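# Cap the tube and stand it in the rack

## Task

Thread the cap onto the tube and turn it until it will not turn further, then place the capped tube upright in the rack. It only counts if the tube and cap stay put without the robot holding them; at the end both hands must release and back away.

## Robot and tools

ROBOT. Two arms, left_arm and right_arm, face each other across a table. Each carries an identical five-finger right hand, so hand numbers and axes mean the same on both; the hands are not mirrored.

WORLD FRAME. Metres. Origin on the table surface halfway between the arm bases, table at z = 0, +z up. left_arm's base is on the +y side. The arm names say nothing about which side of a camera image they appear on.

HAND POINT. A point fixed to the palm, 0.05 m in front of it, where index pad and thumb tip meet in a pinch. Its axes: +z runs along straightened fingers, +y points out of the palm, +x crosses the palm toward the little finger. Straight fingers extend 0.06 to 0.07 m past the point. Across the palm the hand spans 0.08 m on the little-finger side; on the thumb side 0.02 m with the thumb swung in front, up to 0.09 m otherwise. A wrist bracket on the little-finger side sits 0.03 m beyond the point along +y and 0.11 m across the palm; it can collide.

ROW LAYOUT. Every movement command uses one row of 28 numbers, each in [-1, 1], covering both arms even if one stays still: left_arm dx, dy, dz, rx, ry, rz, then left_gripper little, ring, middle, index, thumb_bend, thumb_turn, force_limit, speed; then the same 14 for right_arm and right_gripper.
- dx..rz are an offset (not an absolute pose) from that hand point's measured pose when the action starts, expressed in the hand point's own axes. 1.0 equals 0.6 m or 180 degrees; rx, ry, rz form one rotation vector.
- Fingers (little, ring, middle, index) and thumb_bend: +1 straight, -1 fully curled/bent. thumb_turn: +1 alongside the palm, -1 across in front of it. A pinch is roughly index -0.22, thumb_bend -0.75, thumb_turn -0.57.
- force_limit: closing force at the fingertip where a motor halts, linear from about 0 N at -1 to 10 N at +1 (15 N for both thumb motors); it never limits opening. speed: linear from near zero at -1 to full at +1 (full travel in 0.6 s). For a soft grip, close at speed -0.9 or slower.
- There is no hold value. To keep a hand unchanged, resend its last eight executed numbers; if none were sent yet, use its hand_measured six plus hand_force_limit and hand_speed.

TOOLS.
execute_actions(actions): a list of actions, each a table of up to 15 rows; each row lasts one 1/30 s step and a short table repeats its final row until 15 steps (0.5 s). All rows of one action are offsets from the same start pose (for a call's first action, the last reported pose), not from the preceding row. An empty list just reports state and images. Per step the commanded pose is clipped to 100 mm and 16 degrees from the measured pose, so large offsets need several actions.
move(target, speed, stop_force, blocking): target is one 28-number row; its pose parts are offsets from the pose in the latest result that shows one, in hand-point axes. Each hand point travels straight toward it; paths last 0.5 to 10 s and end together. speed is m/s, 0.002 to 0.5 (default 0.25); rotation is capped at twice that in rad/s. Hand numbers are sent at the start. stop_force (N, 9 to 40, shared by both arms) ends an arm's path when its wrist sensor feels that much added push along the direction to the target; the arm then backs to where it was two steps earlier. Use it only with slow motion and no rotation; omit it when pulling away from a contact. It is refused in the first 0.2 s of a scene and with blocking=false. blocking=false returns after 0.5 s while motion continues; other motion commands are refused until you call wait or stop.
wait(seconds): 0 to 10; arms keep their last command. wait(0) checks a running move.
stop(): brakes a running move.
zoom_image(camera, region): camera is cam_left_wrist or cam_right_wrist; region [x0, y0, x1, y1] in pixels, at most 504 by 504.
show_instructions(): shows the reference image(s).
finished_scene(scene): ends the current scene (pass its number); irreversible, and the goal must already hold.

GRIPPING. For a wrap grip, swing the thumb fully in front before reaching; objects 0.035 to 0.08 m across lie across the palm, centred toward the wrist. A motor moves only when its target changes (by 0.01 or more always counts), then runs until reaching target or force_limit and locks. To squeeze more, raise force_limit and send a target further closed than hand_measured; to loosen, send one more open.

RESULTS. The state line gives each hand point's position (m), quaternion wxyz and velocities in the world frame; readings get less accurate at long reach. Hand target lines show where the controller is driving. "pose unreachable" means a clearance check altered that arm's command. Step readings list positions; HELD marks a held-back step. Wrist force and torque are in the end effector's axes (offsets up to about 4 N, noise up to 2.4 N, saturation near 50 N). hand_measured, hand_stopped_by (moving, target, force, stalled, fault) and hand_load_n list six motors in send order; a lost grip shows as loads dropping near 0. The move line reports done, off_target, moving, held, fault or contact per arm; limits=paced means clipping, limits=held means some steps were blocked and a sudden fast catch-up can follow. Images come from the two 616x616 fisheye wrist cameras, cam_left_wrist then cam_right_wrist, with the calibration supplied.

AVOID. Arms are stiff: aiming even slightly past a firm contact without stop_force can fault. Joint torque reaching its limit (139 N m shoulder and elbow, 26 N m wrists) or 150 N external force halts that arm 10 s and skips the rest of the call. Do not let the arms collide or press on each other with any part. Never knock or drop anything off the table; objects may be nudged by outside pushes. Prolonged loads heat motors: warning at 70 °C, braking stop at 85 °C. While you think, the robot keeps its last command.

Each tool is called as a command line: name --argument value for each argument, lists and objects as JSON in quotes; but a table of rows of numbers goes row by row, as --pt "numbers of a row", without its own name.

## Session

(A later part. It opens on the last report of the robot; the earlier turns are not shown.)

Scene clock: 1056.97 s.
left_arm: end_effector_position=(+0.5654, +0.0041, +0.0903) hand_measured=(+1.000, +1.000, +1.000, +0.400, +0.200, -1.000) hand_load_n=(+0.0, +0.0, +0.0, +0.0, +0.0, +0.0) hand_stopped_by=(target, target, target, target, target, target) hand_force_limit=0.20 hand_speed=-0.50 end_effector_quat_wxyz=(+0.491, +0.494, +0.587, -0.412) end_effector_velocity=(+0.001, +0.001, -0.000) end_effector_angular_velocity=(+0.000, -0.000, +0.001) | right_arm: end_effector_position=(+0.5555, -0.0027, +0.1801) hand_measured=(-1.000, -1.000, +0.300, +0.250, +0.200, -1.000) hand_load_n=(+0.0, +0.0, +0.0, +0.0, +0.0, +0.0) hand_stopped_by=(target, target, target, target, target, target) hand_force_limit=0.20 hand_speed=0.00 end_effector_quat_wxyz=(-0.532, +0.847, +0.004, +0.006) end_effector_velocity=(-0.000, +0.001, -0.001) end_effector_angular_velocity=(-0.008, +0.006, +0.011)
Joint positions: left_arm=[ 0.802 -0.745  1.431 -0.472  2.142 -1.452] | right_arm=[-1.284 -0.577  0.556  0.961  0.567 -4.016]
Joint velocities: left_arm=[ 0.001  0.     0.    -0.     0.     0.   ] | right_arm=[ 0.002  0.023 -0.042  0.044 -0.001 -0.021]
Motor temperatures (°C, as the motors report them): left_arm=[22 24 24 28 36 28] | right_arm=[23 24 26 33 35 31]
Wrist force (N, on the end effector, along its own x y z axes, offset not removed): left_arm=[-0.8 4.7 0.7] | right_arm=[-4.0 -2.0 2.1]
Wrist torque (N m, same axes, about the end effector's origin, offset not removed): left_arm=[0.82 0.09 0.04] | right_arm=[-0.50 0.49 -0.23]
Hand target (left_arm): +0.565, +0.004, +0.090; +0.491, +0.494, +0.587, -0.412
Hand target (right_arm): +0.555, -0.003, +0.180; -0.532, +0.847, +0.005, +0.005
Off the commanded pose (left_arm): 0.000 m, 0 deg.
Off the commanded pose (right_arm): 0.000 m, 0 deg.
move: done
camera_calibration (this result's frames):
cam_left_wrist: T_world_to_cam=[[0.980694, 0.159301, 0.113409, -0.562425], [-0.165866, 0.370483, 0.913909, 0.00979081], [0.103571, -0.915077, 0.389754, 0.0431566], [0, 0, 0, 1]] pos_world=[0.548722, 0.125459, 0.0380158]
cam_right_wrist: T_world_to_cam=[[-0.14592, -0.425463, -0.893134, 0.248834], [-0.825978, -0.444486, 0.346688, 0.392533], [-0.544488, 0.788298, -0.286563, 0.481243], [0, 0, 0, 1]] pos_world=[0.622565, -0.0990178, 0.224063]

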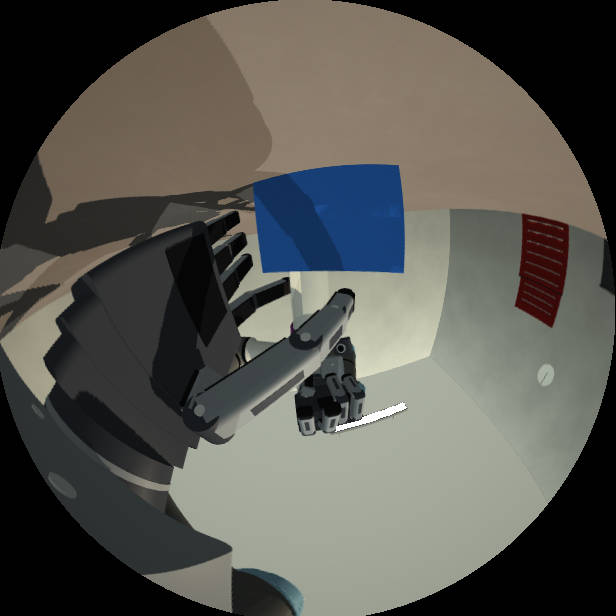

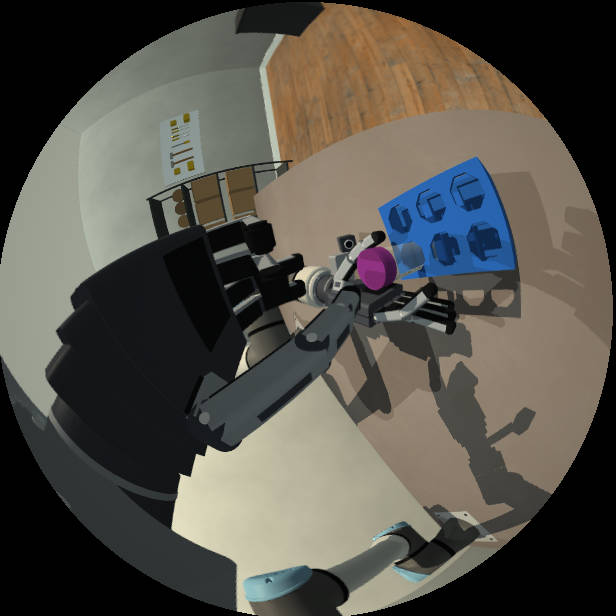

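move --target '[0,0,0.006,0,0,0,1,1,1,0.25,-0.1,-1,0.2,-0.8,-0.002,0.078,0.034,0,0,0,-1,-1,0.27,0.22,0.15,-1,0.2,0]' --speed 0.05

move --target '[0,0,0,0,0,0,1,1,1,-0.05,-0.5,-1,0.4,-0.9,0,0,0,0,0,0,-1,-1,-0.3,-0.3,-0.4,-1,0.2,-0.85]'

move --target '[0,0,0,0,0,0,1,1,1,-0.05,-0.5,-1,0.4,-0.9,0,0.0012,0.0006,0,0,0,-1,-1,-0.3,-0.3,-0.4,-1,0.2,-0.85]'

move --target '[0,0,0,0,0,0,1,1,1,-0.05,-0.5,-1,0.4,-0.9,0.004,-0.0054,0.013,-0.0032,0.2002,0.0967,-1,-1,-0.3,-0.3,-0.4,-1,0.2,-0.85]' --speed 0.15

zoom_image --camera "cam_right_wrist" --region '[290,220,410,340]'

Scene clock: 1079.20 s.
left_arm: end_effector_position=(+0.5660, +0.0006, +0.0897) hand_measured=(+1.000, +1.000, +1.000, +0.250, -0.100, -1.000) hand_load_n=(+0.0, +0.0, +0.0, +0.0, +0.0, +0.0) hand_stopped_by=(target, target, target, target, target, target) hand_force_limit=0.20 hand_speed=-0.80 end_effector_quat_wxyz=(+0.491, +0.494, +0.587, -0.412) end_effector_velocity=(+0.000, +0.000, +0.000) end_effector_angular_velocity=(-0.001, -0.000, +0.000) | right_arm: end_effector_position=(+0.5549, -0.0047, +0.1291) hand_measured=(-1.000, -1.000, +0.270, +0.220, +0.150, -1.000) hand_load_n=(+0.0, +0.0, +0.0, +0.0, +0.0, +0.0) hand_stopped_by=(target, target, target, target, target, target) hand_force_limit=0.20 hand_speed=0.00 end_effector_quat_wxyz=(-0.532, +0.847, +0.004, +0.006) end_effector_velocity=(+0.000, -0.000, -0.001) end_effector_angular_velocity=(-0.000, -0.000, -0.000)
Joint positions: left_arm=[ 0.799 -0.739  1.421 -0.469  2.139 -1.453] | right_arm=[-1.286 -0.573  0.68   0.837  0.565 -4.02 ]
Joint velocities: left_arm=[ 0.    -0.     0.    -0.001 -0.    -0.   ] | right_arm=[-0.     0.     0.001 -0.002  0.    -0.   ]
Motor temperatures (°C, as the motors report them): left_arm=[22 24 24 28 36 28] | right_arm=[23 24 26 33 35 31]
Wrist force (N, on the end effector, along its own x y z axes, offset not removed): left_arm=[-4.5 0.6 2.2] | right_arm=[-1.6 -0.2 1.4]
Wrist torque (N m, same axes, about the end effector's origin, offset not removed): left_arm=[0.12 0.41 -0.45] | right_arm=[-0.06 0.17 -0.04]
Hand target (left_arm): +0.566, +0.001, +0.090; +0.491, +0.494, +0.587, -0.412
Hand target (right_arm): +0.555, -0.005, +0.129; -0.532, +0.847, +0.004, +0.006
Off the commanded pose (left_arm): 0.000 m, 0 deg.
Off the commanded pose (right_arm): 0.000 m, 0 deg.
move: done
camera_calibration (this result's frames):
cam_left_wrist: T_world_to_cam=[[0.980695, 0.159302, 0.113408, -0.562394], [-0.165865, 0.370484, 0.913909, 0.0117731], [0.103572, -0.915076, 0.389755, 0.0401525], [0, 0, 0, 1]] pos_world=[0.549331, 0.121971, 0.0373706]
cam_right_wrist: T_world_to_cam=[[-0.145956, -0.425472, -0.893124, 0.202338], [-0.825961, -0.444486, 0.346728, 0.408885], [-0.544504, 0.788293, -0.286548, 0.467894], [0, 0, 0, 1]] pos_world=[0.622026, -0.101004, 0.173015]

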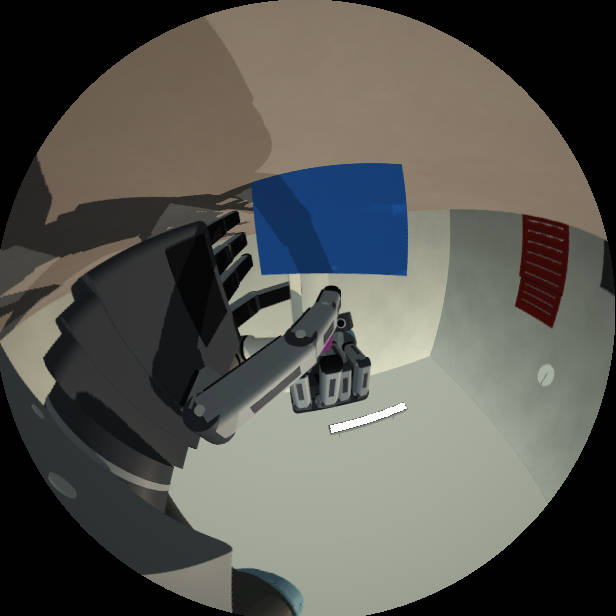

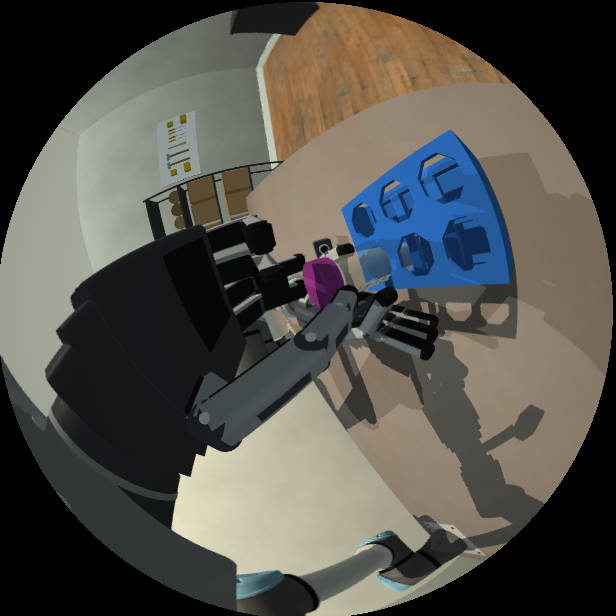

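Scene clock: 1081.77 s.
left_arm: end_effector_position=(+0.5660, +0.0006, +0.0897) hand_measured=(+1.000, +1.000, +1.000, +0.060, -0.320, -1.000) hand_load_n=(+0.0, +0.0, +0.0, +13.0, +9.5, -1.5) hand_stopped_by=(target, target, target, force, force, target) hand_force_limit=0.40 hand_speed=-0.90 end_effector_quat_wxyz=(+0.491, +0.494, +0.587, -0.412) end_effector_velocity=(-0.000, -0.000, +0.000) end_effector_angular_velocity=(-0.000, -0.001, +0.000) | right_arm: end_effector_position=(+0.5550, -0.0047, +0.1291) hand_measured=(-1.000, -1.000, +0.048, -0.018, +0.014, -1.000) hand_load_n=(+0.0, +0.0, +5.5, +4.5, +8.5, -0.5) hand_stopped_by=(target, target, force, force, force, target) hand_force_limit=0.20 hand_speed=-0.85 end_effector_quat_wxyz=(-0.532, +0.847, +0.004, +0.006) end_effector_velocity=(+0.000, -0.000, -0.000) end_effector_angular_velocity=(-0.002, +0.000, -0.001)
Joint positions: left_arm=[ 0.799 -0.739  1.421 -0.469  2.139 -1.453] | right_arm=[-1.286 -0.573  0.68   0.837  0.565 -4.02 ]
Joint velocities: left_arm=[-0.     0.     0.    -0.001 -0.     0.   ] | right_arm=[-0.    -0.     0.     0.001  0.002 -0.001]
Motor temperatures (°C, as the motors report them): left_arm=[22 24 24 28 36 28] | right_arm=[23 24 26 33 35 31]
Wrist force (N, on the end effector, along its own x y z axes, offset not removed): left_arm=[-2.5 1.6 -0.7] | right_arm=[0.4 -2.7 2.0]
Wrist torque (N m, same axes, about the end effector's origin, offset not removed): left_arm=[0.32 0.47 -0.05] | right_arm=[-0.35 -0.29 0.14]
Hand target (left_arm): +0.566, +0.001, +0.090; +0.491, +0.494, +0.587, -0.412
Hand target (right_arm): +0.555, -0.005, +0.129; -0.532, +0.847, +0.004, +0.006
Off the commanded pose (left_arm): 0.000 m, 0 deg.
Off the commanded pose (right_arm): 0.000 m, 0 deg.
move: done
camera_calibration (this result's frames):
cam_left_wrist: T_world_to_cam=[[0.980699, 0.159298, 0.113378, -0.562387], [-0.165833, 0.370455, 0.913927, 0.0117798], [0.103585, -0.915089, 0.389721, 0.0401583], [0, 0, 0, 1]] pos_world=[0.549325, 0.121971, 0.0373459]
cam_right_wrist: T_world_to_cam=[[-0.145958, -0.425485, -0.893118, 0.202331], [-0.825969, -0.444469, 0.346731, 0.408894], [-0.544491, 0.788296, -0.286564, 0.467891], [0, 0, 0, 1]] pos_world=[0.622028, -0.101007, 0.173009]

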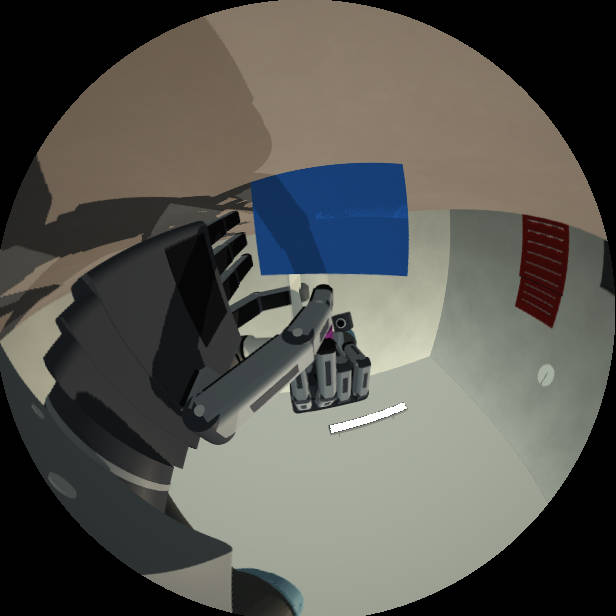

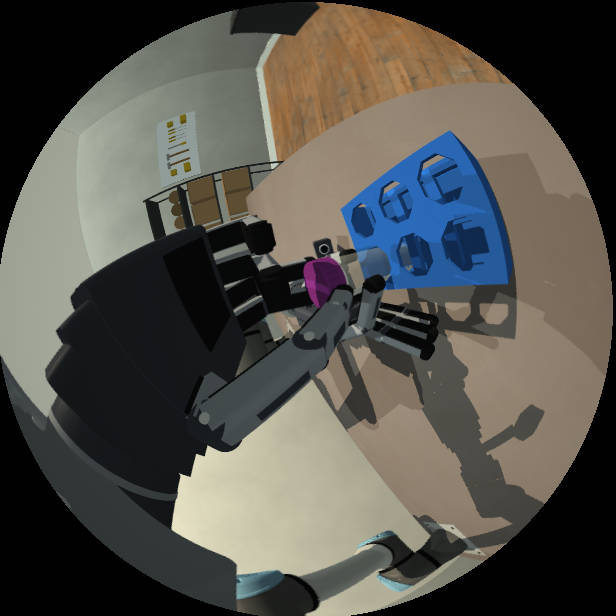

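Scene clock: 1082.47 s.
left_arm: end_effector_position=(+0.5660, +0.0006, +0.0897) hand_measured=(+1.000, +1.000, +1.000, +0.060, -0.320, -1.000) hand_load_n=(+0.0, +0.0, +0.0, +12.5, +10.5, -1.0) hand_stopped_by=(target, target, target, force, force, target) hand_force_limit=0.40 hand_speed=-0.90 end_effector_quat_wxyz=(+0.491, +0.494, +0.587, -0.412) end_effector_velocity=(-0.000, +0.000, -0.000) end_effector_angular_velocity=(+0.001, +0.001, -0.000) | right_arm: end_effector_position=(+0.5550, -0.0047, +0.1283) hand_measured=(-1.000, -1.000, +0.048, -0.018, +0.014, -1.000) hand_load_n=(+0.0, +0.0, +6.5, +4.0, +7.0, -1.5) hand_stopped_by=(target, target, force, force, force, target) hand_force_limit=0.20 hand_speed=-0.85 end_effector_quat_wxyz=(-0.532, +0.847, +0.004, +0.006) end_effector_velocity=(+0.000, +0.000, -0.001) end_effector_angular_velocity=(+0.000, +0.000, -0.001)
Joint positions: left_arm=[ 0.799 -0.739  1.421 -0.469  2.139 -1.453] | right_arm=[-1.286 -0.573  0.682  0.835  0.565 -4.02 ]
Joint velocities: left_arm=[-0.    -0.     0.001  0.001 -0.    -0.   ] | right_arm=[ 0.     0.001  0.001 -0.002  0.     0.001]
Motor temperatures (°C, as the motors report them): left_arm=[22 24 24 28 36 28] | right_arm=[23 24 26 33 35 31]
Wrist force (N, on the end effector, along its own x y z axes, offset not removed): left_arm=[1.5 -2.1 -5.6] | right_arm=[-3.6 -7.5 -5.1]
Wrist torque (N m, same axes, about the end effector's origin, offset not removed): left_arm=[0.03 -0.21 -0.12] | right_arm=[0.11 0.50 -0.08]
Hand target (left_arm): +0.566, +0.001, +0.090; +0.491, +0.494, +0.587, -0.412
Hand target (right_arm): +0.555, -0.005, +0.128; -0.532, +0.847, +0.004, +0.006
Off the commanded pose (left_arm): 0.000 m, 0 deg.
Off the commanded pose (right_arm): 0.000 m, 0 deg.
move: done
camera_calibration (this result's frames):
cam_left_wrist: T_world_to_cam=[[0.980697, 0.159306, 0.113378, -0.562391], [-0.165836, 0.370453, 0.913927, 0.0117804], [0.103593, -0.915088, 0.389721, 0.0401583], [0, 0, 0, 1]] pos_world=[0.549329, 0.121977, 0.0373457]
cam_right_wrist: T_world_to_cam=[[-0.145906, -0.425466, -0.893135, 0.201649], [-0.825989, -0.444476, 0.346673, 0.409185], [-0.544475, 0.788302, -0.286578, 0.467676], [0, 0, 0, 1]] pos_world=[0.622042, -0.101002, 0.172272]

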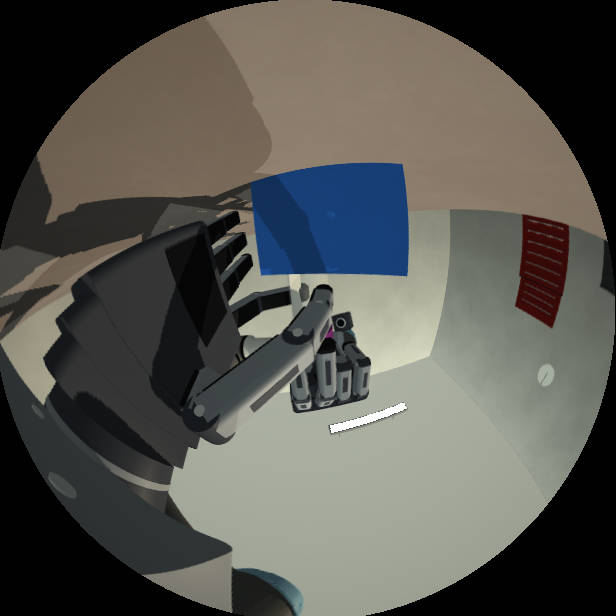

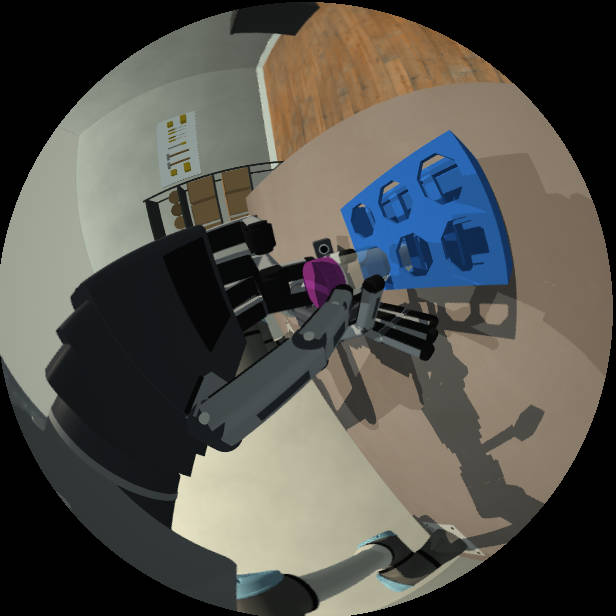

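Scene clock: 1085.20 s.
left_arm: end_effector_position=(+0.5661, +0.0006, +0.0897) hand_measured=(+1.000, +1.000, +1.000, +0.060, -0.320, -1.000) hand_load_n=(+0.0, +0.0, +0.0, +17.0, +7.5, +0.0) hand_stopped_by=(target, target, target, force, force, target) hand_force_limit=0.40 hand_speed=-0.90 end_effector_quat_wxyz=(+0.491, +0.494, +0.587, -0.412) end_effector_velocity=(-0.002, -0.002, +0.000) end_effector_angular_velocity=(-0.001, -0.001, -0.004) | right_arm: end_effector_position=(+0.5572, +0.0037, +0.1277) hand_measured=(-1.000, -1.000, +0.048, -0.018, +0.014, -1.000) hand_load_n=(+0.0, +0.0, +9.5, +4.5, +6.0, -1.0) hand_stopped_by=(target, target, force, force, force, target) hand_force_limit=0.20 hand_speed=-0.85 end_effector_quat_wxyz=(+0.497, -0.798, +0.285, -0.187) end_effector_velocity=(+0.000, +0.000, -0.001) end_effector_angular_velocity=(+0.000, +0.001, -0.012)
Joint positions: left_arm=[ 0.799 -0.739  1.421 -0.469  2.139 -1.453] | right_arm=[-1.146 -0.933  1.256  0.157  1.233 -3.328]
Joint velocities: left_arm=[-0.002  0.    -0.    -0.001  0.001  0.   ] | right_arm=[ 0.004 -0.001  0.003 -0.004  0.014  0.009]
Motor temperatures (°C, as the motors report them): left_arm=[22 24 24 28 36 28] | right_arm=[23 24 26 33 35 31]
Wrist force (N, on the end effector, along its own x y z axes, offset not removed): left_arm=[-2.4 0.3 9.9] | right_arm=[-3.5 -9.7 5.2]
Wrist torque (N m, same axes, about the end effector's origin, offset not removed): left_arm=[0.60 -0.04 -0.03] | right_arm=[-0.11 -0.05 -0.09]
Hand target (left_arm): +0.566, +0.001, +0.090; +0.491, +0.494, +0.587, -0.412
Hand target (right_arm): +0.557, +0.004, +0.128; -0.497, +0.798, -0.286, +0.187
Off the commanded pose (left_arm): 0.000 m, 0 deg.
Off the commanded pose (right_arm): 0.000 m, 0 deg.
move: done
camera_calibration (this result's frames):
cam_left_wrist: T_world_to_cam=[[0.980695, 0.159316, 0.113387, -0.562398], [-0.165848, 0.370461, 0.913922, 0.0117827], [0.103597, -0.915083, 0.389731, 0.0401505], [0, 0, 0, 1]] pos_world=[0.549336, 0.121975, 0.037352]
cam_right_wrist: T_world_to_cam=[[-0.385916, -0.233642, -0.892457, 0.337845], [-0.918296, 0.189905, 0.347373, 0.463983], [0.0883212, 0.953597, -0.28784, 0.109099], [0, 0, 0, 1]] pos_world=[0.546818, -0.113215, 0.171741]

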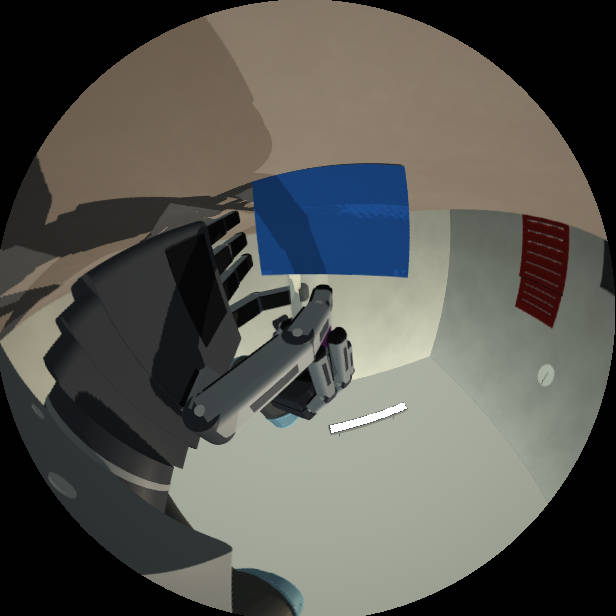

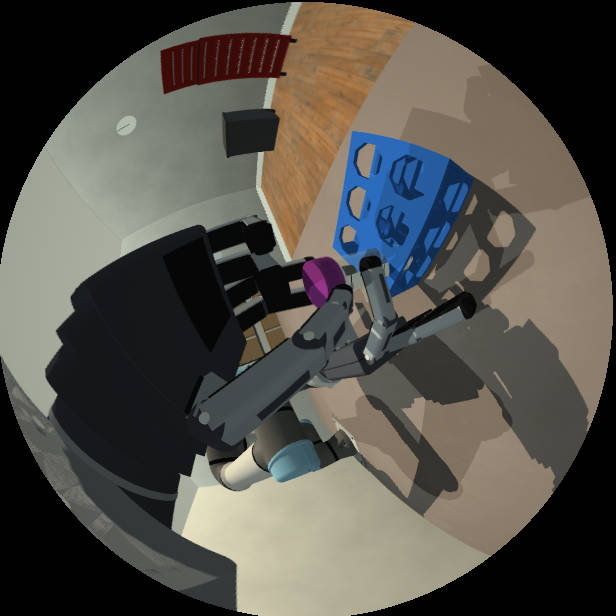

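Region (290, 220, 410, 340) of cam_right_wrist's 616x616 image, scaled by 4.200, with more detail than that image has.

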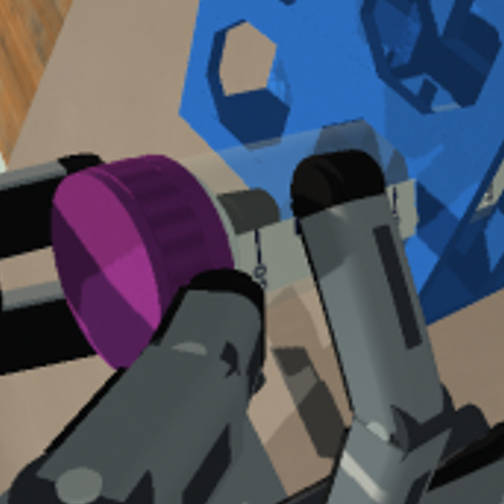

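move --target '[0,0,0,0,0,0,1,1,1,-0.05,-0.5,-1,0.4,-0.9,0.005,-0.0075,0.0175,-0.0032,0.2002,0.0967,-1,-1,-0.3,-0.3,-0.4,-1,0.2,-0.85]' --speed 0.15

zoom_image --camera "cam_right_wrist" --region '[290,220,410,340]'

move --target '[0,0,0,0,0,0,1,1,1,-0.05,-0.5,-1,0.4,-0.9,0.0215,0.0075,-0.019,0.0064,-0.4004,-0.1934,-1,-1,0.27,0.22,0.15,-1,0.2,1]' --speed 0.4

move --target '[0,0,0,0,0,0,1,1,1,-0.05,-0.5,-1,0.4,-0.9,0,0,0,0,0,0,-1,-1,-0.3,-0.3,-0.4,-1,0.2,-0.85]'

zoom_image --camera "cam_right_wrist" --region '[290,220,410,340]'

Scene clock: 1100.53 s.
left_arm: end_effector_position=(+0.5660, +0.0006, +0.0897) hand_measured=(+1.000, +1.000, +1.000, +0.060, -0.320, -1.000) hand_load_n=(+0.0, +0.0, +0.0, +12.0, +10.0, -1.5) hand_stopped_by=(target, target, target, force, force, target) hand_force_limit=0.40 hand_speed=-0.90 end_effector_quat_wxyz=(+0.491, +0.494, +0.587, -0.412) end_effector_velocity=(+0.001, +0.001, -0.000) end_effector_angular_velocity=(-0.000, -0.000, +0.001) | right_arm: end_effector_position=(+0.5669, +0.0105, +0.1271) hand_measured=(-1.000, -1.000, +0.048, -0.018, +0.014, -1.000) hand_load_n=(+0.0, +0.0, +7.0, +3.0, +7.0, -1.0) hand_stopped_by=(target, target, force, force, force, target) hand_force_limit=0.20 hand_speed=-0.85 end_effector_quat_wxyz=(+0.403, -0.653, +0.541, -0.345) end_effector_velocity=(+0.000, +0.001, +0.000) end_effector_angular_velocity=(+0.000, +0.002, -0.011)
Joint positions: left_arm=[ 0.799 -0.739  1.421 -0.469  2.139 -1.453] | right_arm=[-0.915 -0.839  1.101  0.256  2.062 -2.896]
Joint velocities: left_arm=[ 0.002  0.     0.001 -0.001  0.001  0.   ] | right_arm=[ 0.003  0.007 -0.013  0.012  0.012  0.009]
Motor temperatures (°C, as the motors report them): left_arm=[22 24 24 28 36 28] | right_arm=[23 24 26 33 35 31]
Wrist force (N, on the end effector, along its own x y z axes, offset not removed): left_arm=[-2.3 0.6 2.6] | right_arm=[-1.6 -0.4 -1.1]
Wrist torque (N m, same axes, about the end effector's origin, offset not removed): left_arm=[0.15 0.09 -0.13] | right_arm=[0.17 0.26 0.02]
Hand target (left_arm): +0.566, +0.001, +0.090; +0.491, +0.494, +0.587, -0.412
Hand target (right_arm): +0.567, +0.010, +0.127; -0.403, +0.652, -0.541, +0.346
Off the commanded pose (left_arm): 0.000 m, 0 deg.
Off the commanded pose (right_arm): 0.000 m, 0 deg.
move: done
camera_calibration (this result's frames):
cam_left_wrist: T_world_to_cam=[[0.980696, 0.159309, 0.113386, -0.562397], [-0.165845, 0.370463, 0.913922, 0.0117809], [0.103591, -0.915084, 0.389732, 0.0401533], [0, 0, 0, 1]] pos_world=[0.549335, 0.121974, 0.0373519]
cam_right_wrist: T_world_to_cam=[[-0.44647, 0.068111, -0.892203, 0.37383], [-0.58165, 0.735609, 0.347222, 0.275287], [0.679962, 0.673974, -0.28881, -0.230783], [0, 0, 0, 1]] pos_world=[0.483948, -0.0724237, 0.171294]

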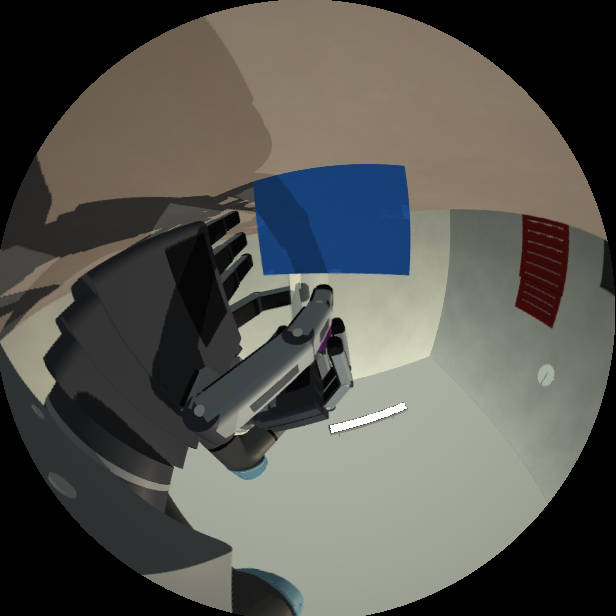

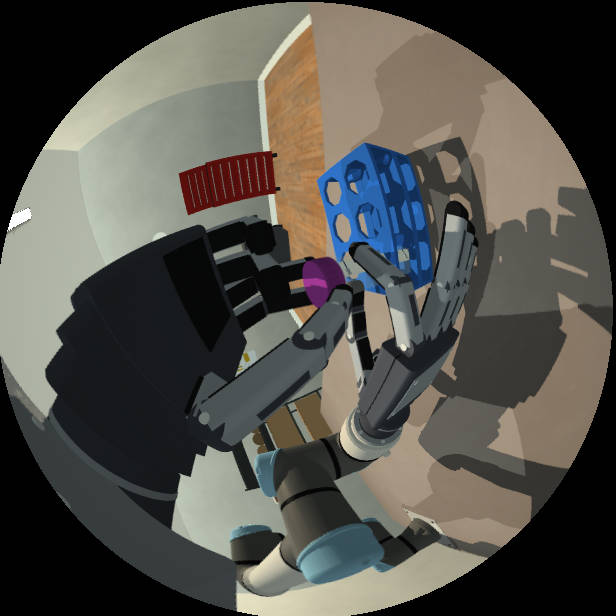

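Region (290, 220, 410, 340) of cam_right_wrist's 616x616 image, scaled by 4.200, with more detail than that image has.

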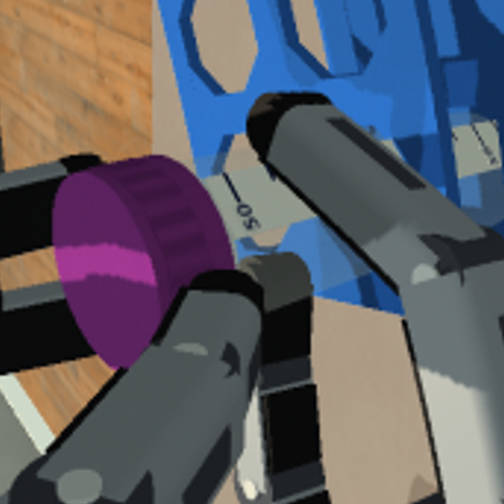

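Scene clock: 1103.03 s.
left_arm: end_effector_position=(+0.5660, +0.0006, +0.0897) hand_measured=(+1.000, +1.000, +1.000, +0.060, -0.320, -1.000) hand_load_n=(+0.0, +0.0, +0.0, +13.0, +9.5, -1.5) hand_stopped_by=(target, target, target, force, force, target) hand_force_limit=0.40 hand_speed=-0.90 end_effector_quat_wxyz=(+0.491, +0.494, +0.587, -0.412) end_effector_velocity=(-0.000, -0.000, -0.000) end_effector_angular_velocity=(+0.001, +0.001, -0.000) | right_arm: end_effector_position=(+0.5572, -0.0044, +0.1286) hand_measured=(-1.000, -1.000, +0.270, +0.220, +0.150, -1.000) hand_load_n=(+0.0, +0.0, +0.0, +0.0, +0.0, +0.0) hand_stopped_by=(target, target, target, target, target, target) hand_force_limit=0.20 hand_speed=1.00 end_effector_quat_wxyz=(-0.532, +0.846, +0.005, +0.006) end_effector_velocity=(-0.000, +0.000, -0.001) end_effector_angular_velocity=(-0.009, +0.007, +0.011)
Joint positions: left_arm=[ 0.799 -0.739  1.421 -0.469  2.139 -1.453] | right_arm=[-1.287 -0.565  0.666  0.843  0.564 -4.022]
Joint velocities: left_arm=[-0.     0.    -0.     0.002  0.     0.   ] | right_arm=[ 0.002  0.021 -0.036  0.043 -0.001 -0.021]
Motor temperatures (°C, as the motors report them): left_arm=[22 24 24 28 36 28] | right_arm=[23 24 26 33 35 31]
Wrist force (N, on the end effector, along its own x y z axes, offset not removed): left_arm=[-2.9 -2.0 3.0] | right_arm=[-1.6 -1.0 2.5]
Wrist torque (N m, same axes, about the end effector's origin, offset not removed): left_arm=[-0.37 0.24 -0.30] | right_arm=[-0.32 0.11 0.12]
Hand target (left_arm): +0.566, +0.001, +0.090; +0.491, +0.494, +0.587, -0.412
Hand target (right_arm): +0.557, -0.004, +0.129; -0.532, +0.847, +0.005, +0.005
Off the commanded pose (left_arm): 0.000 m, 0 deg.
Off the commanded pose (right_arm): 0.000 m, 0 deg.
move: done
camera_calibration (this result's frames):
cam_left_wrist: T_world_to_cam=[[0.980696, 0.159309, 0.113385, -0.562397], [-0.165845, 0.370463, 0.913922, 0.0117808], [0.103591, -0.915084, 0.389732, 0.0401532], [0, 0, 0, 1]] pos_world=[0.549335, 0.121974, 0.037352]
cam_right_wrist: T_world_to_cam=[[-0.144894, -0.424656, -0.893685, 0.201822], [-0.825871, -0.445529, 0.345603, 0.411159], [-0.544925, 0.788144, -0.286157, 0.468945], [0, 0, 0, 1]] pos_world=[0.624347, -0.100708, 0.172459]

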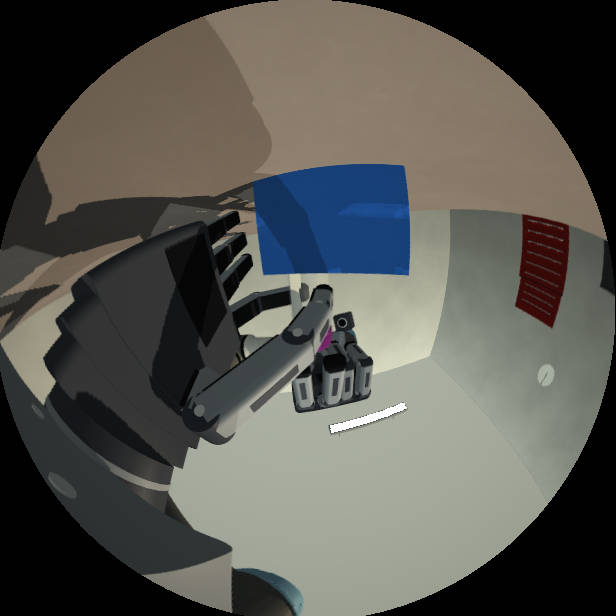

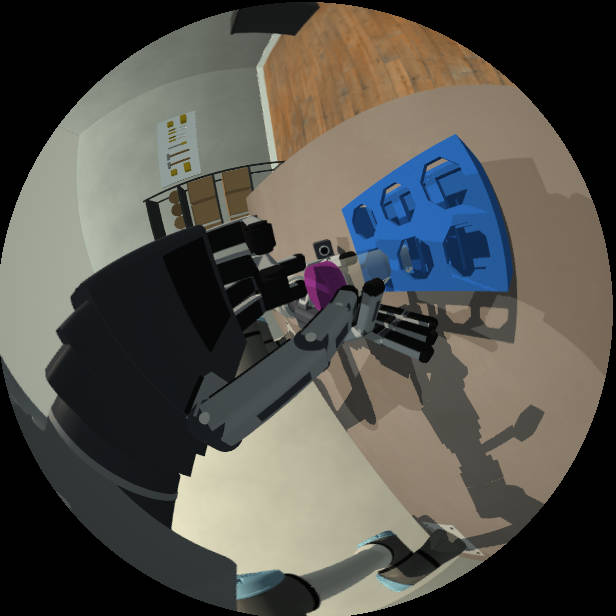

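Scene clock: 1104.27 s.
left_arm: end_effector_position=(+0.5661, +0.0006, +0.0897) hand_measured=(+1.000, +1.000, +1.000, +0.060, -0.320, -1.000) hand_load_n=(+0.0, +0.0, +0.0, +14.0, +9.5, -1.0) hand_stopped_by=(target, target, target, force, force, target) hand_force_limit=0.40 hand_speed=-0.90 end_effector_quat_wxyz=(+0.491, +0.494, +0.587, -0.412) end_effector_velocity=(+0.001, +0.000, +0.000) end_effector_angular_velocity=(-0.001, -0.001, +0.000) | right_arm: end_effector_position=(+0.5572, -0.0043, +0.1286) hand_measured=(-1.000, -1.000, +0.032, -0.002, +0.022, -1.000) hand_load_n=(+0.0, +0.0, +7.5, +5.0, +10.0, -0.5) hand_stopped_by=(target, target, force, force, force, target) hand_force_limit=0.20 hand_speed=-0.85 end_effector_quat_wxyz=(-0.532, +0.846, +0.005, +0.006) end_effector_velocity=(-0.000, +0.000, +0.001) end_effector_angular_velocity=(+0.000, +0.002, -0.000)
Joint positions: left_arm=[ 0.799 -0.739  1.421 -0.469  2.139 -1.453] | right_arm=[-1.287 -0.565  0.666  0.843  0.564 -4.022]
Joint velocities: left_arm=[ 0.001 -0.    -0.001 -0.     0.     0.   ] | right_arm=[ 0.    -0.001 -0.     0.002 -0.001  0.001]
Motor temperatures (°C, as the motors report them): left_arm=[22 24 24 28 36 28] | right_arm=[23 24 26 33 35 31]
Wrist force (N, on the end effector, along its own x y z axes, offset not removed): left_arm=[-1.3 -1.3 0.3] | right_arm=[-2.3 -2.9 -0.9]
Wrist torque (N m, same axes, about the end effector's origin, offset not removed): left_arm=[-0.02 0.01 -0.29] | right_arm=[0.03 0.35 -0.16]
Hand target (left_arm): +0.566, +0.001, +0.090; +0.491, +0.494, +0.587, -0.412
Hand target (right_arm): +0.557, -0.004, +0.129; -0.532, +0.846, +0.005, +0.006
Off the commanded pose (left_arm): 0.000 m, 0 deg.
Off the commanded pose (right_arm): 0.000 m, 0 deg.
move: done
camera_calibration (this result's frames):
cam_left_wrist: T_world_to_cam=[[0.980696, 0.159309, 0.113386, -0.562397], [-0.165845, 0.370463, 0.913922, 0.0117808], [0.103591, -0.915084, 0.389732, 0.0401531], [0, 0, 0, 1]] pos_world=[0.549335, 0.121974, 0.037352]
cam_right_wrist: T_world_to_cam=[[-0.14486, -0.424637, -0.893699, 0.201823], [-0.825842, -0.445596, 0.345584, 0.411131], [-0.544977, 0.788116, -0.286135, 0.468932], [0, 0, 0, 1]] pos_world=[0.624323, -0.100673, 0.172466]

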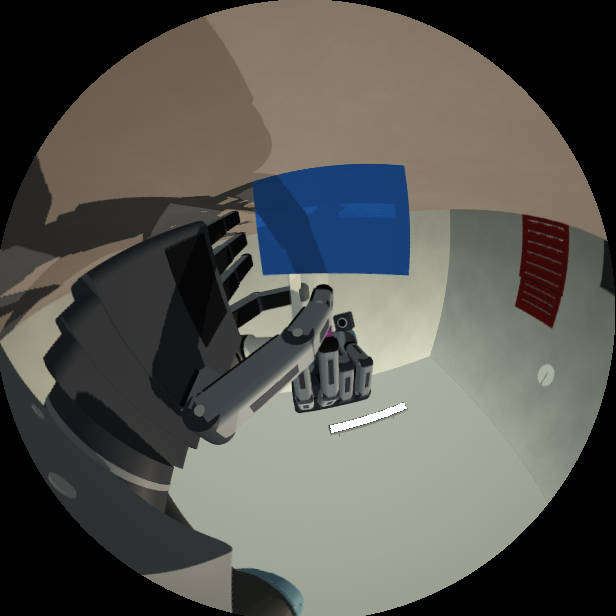

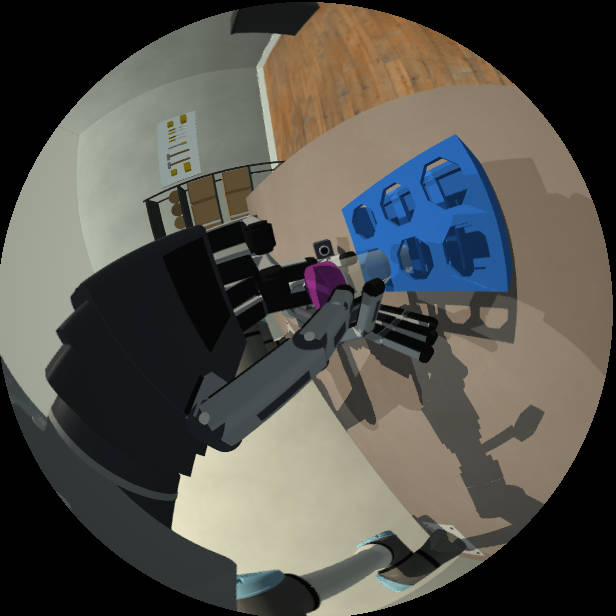

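Region (290, 220, 410, 340) of cam_right_wrist's 616x616 image, scaled by 4.200, with more detail than that image has.

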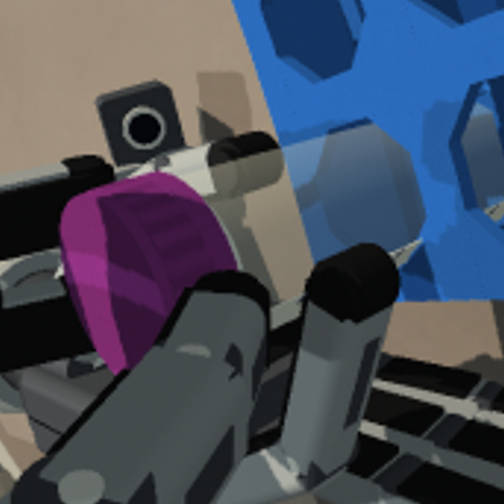

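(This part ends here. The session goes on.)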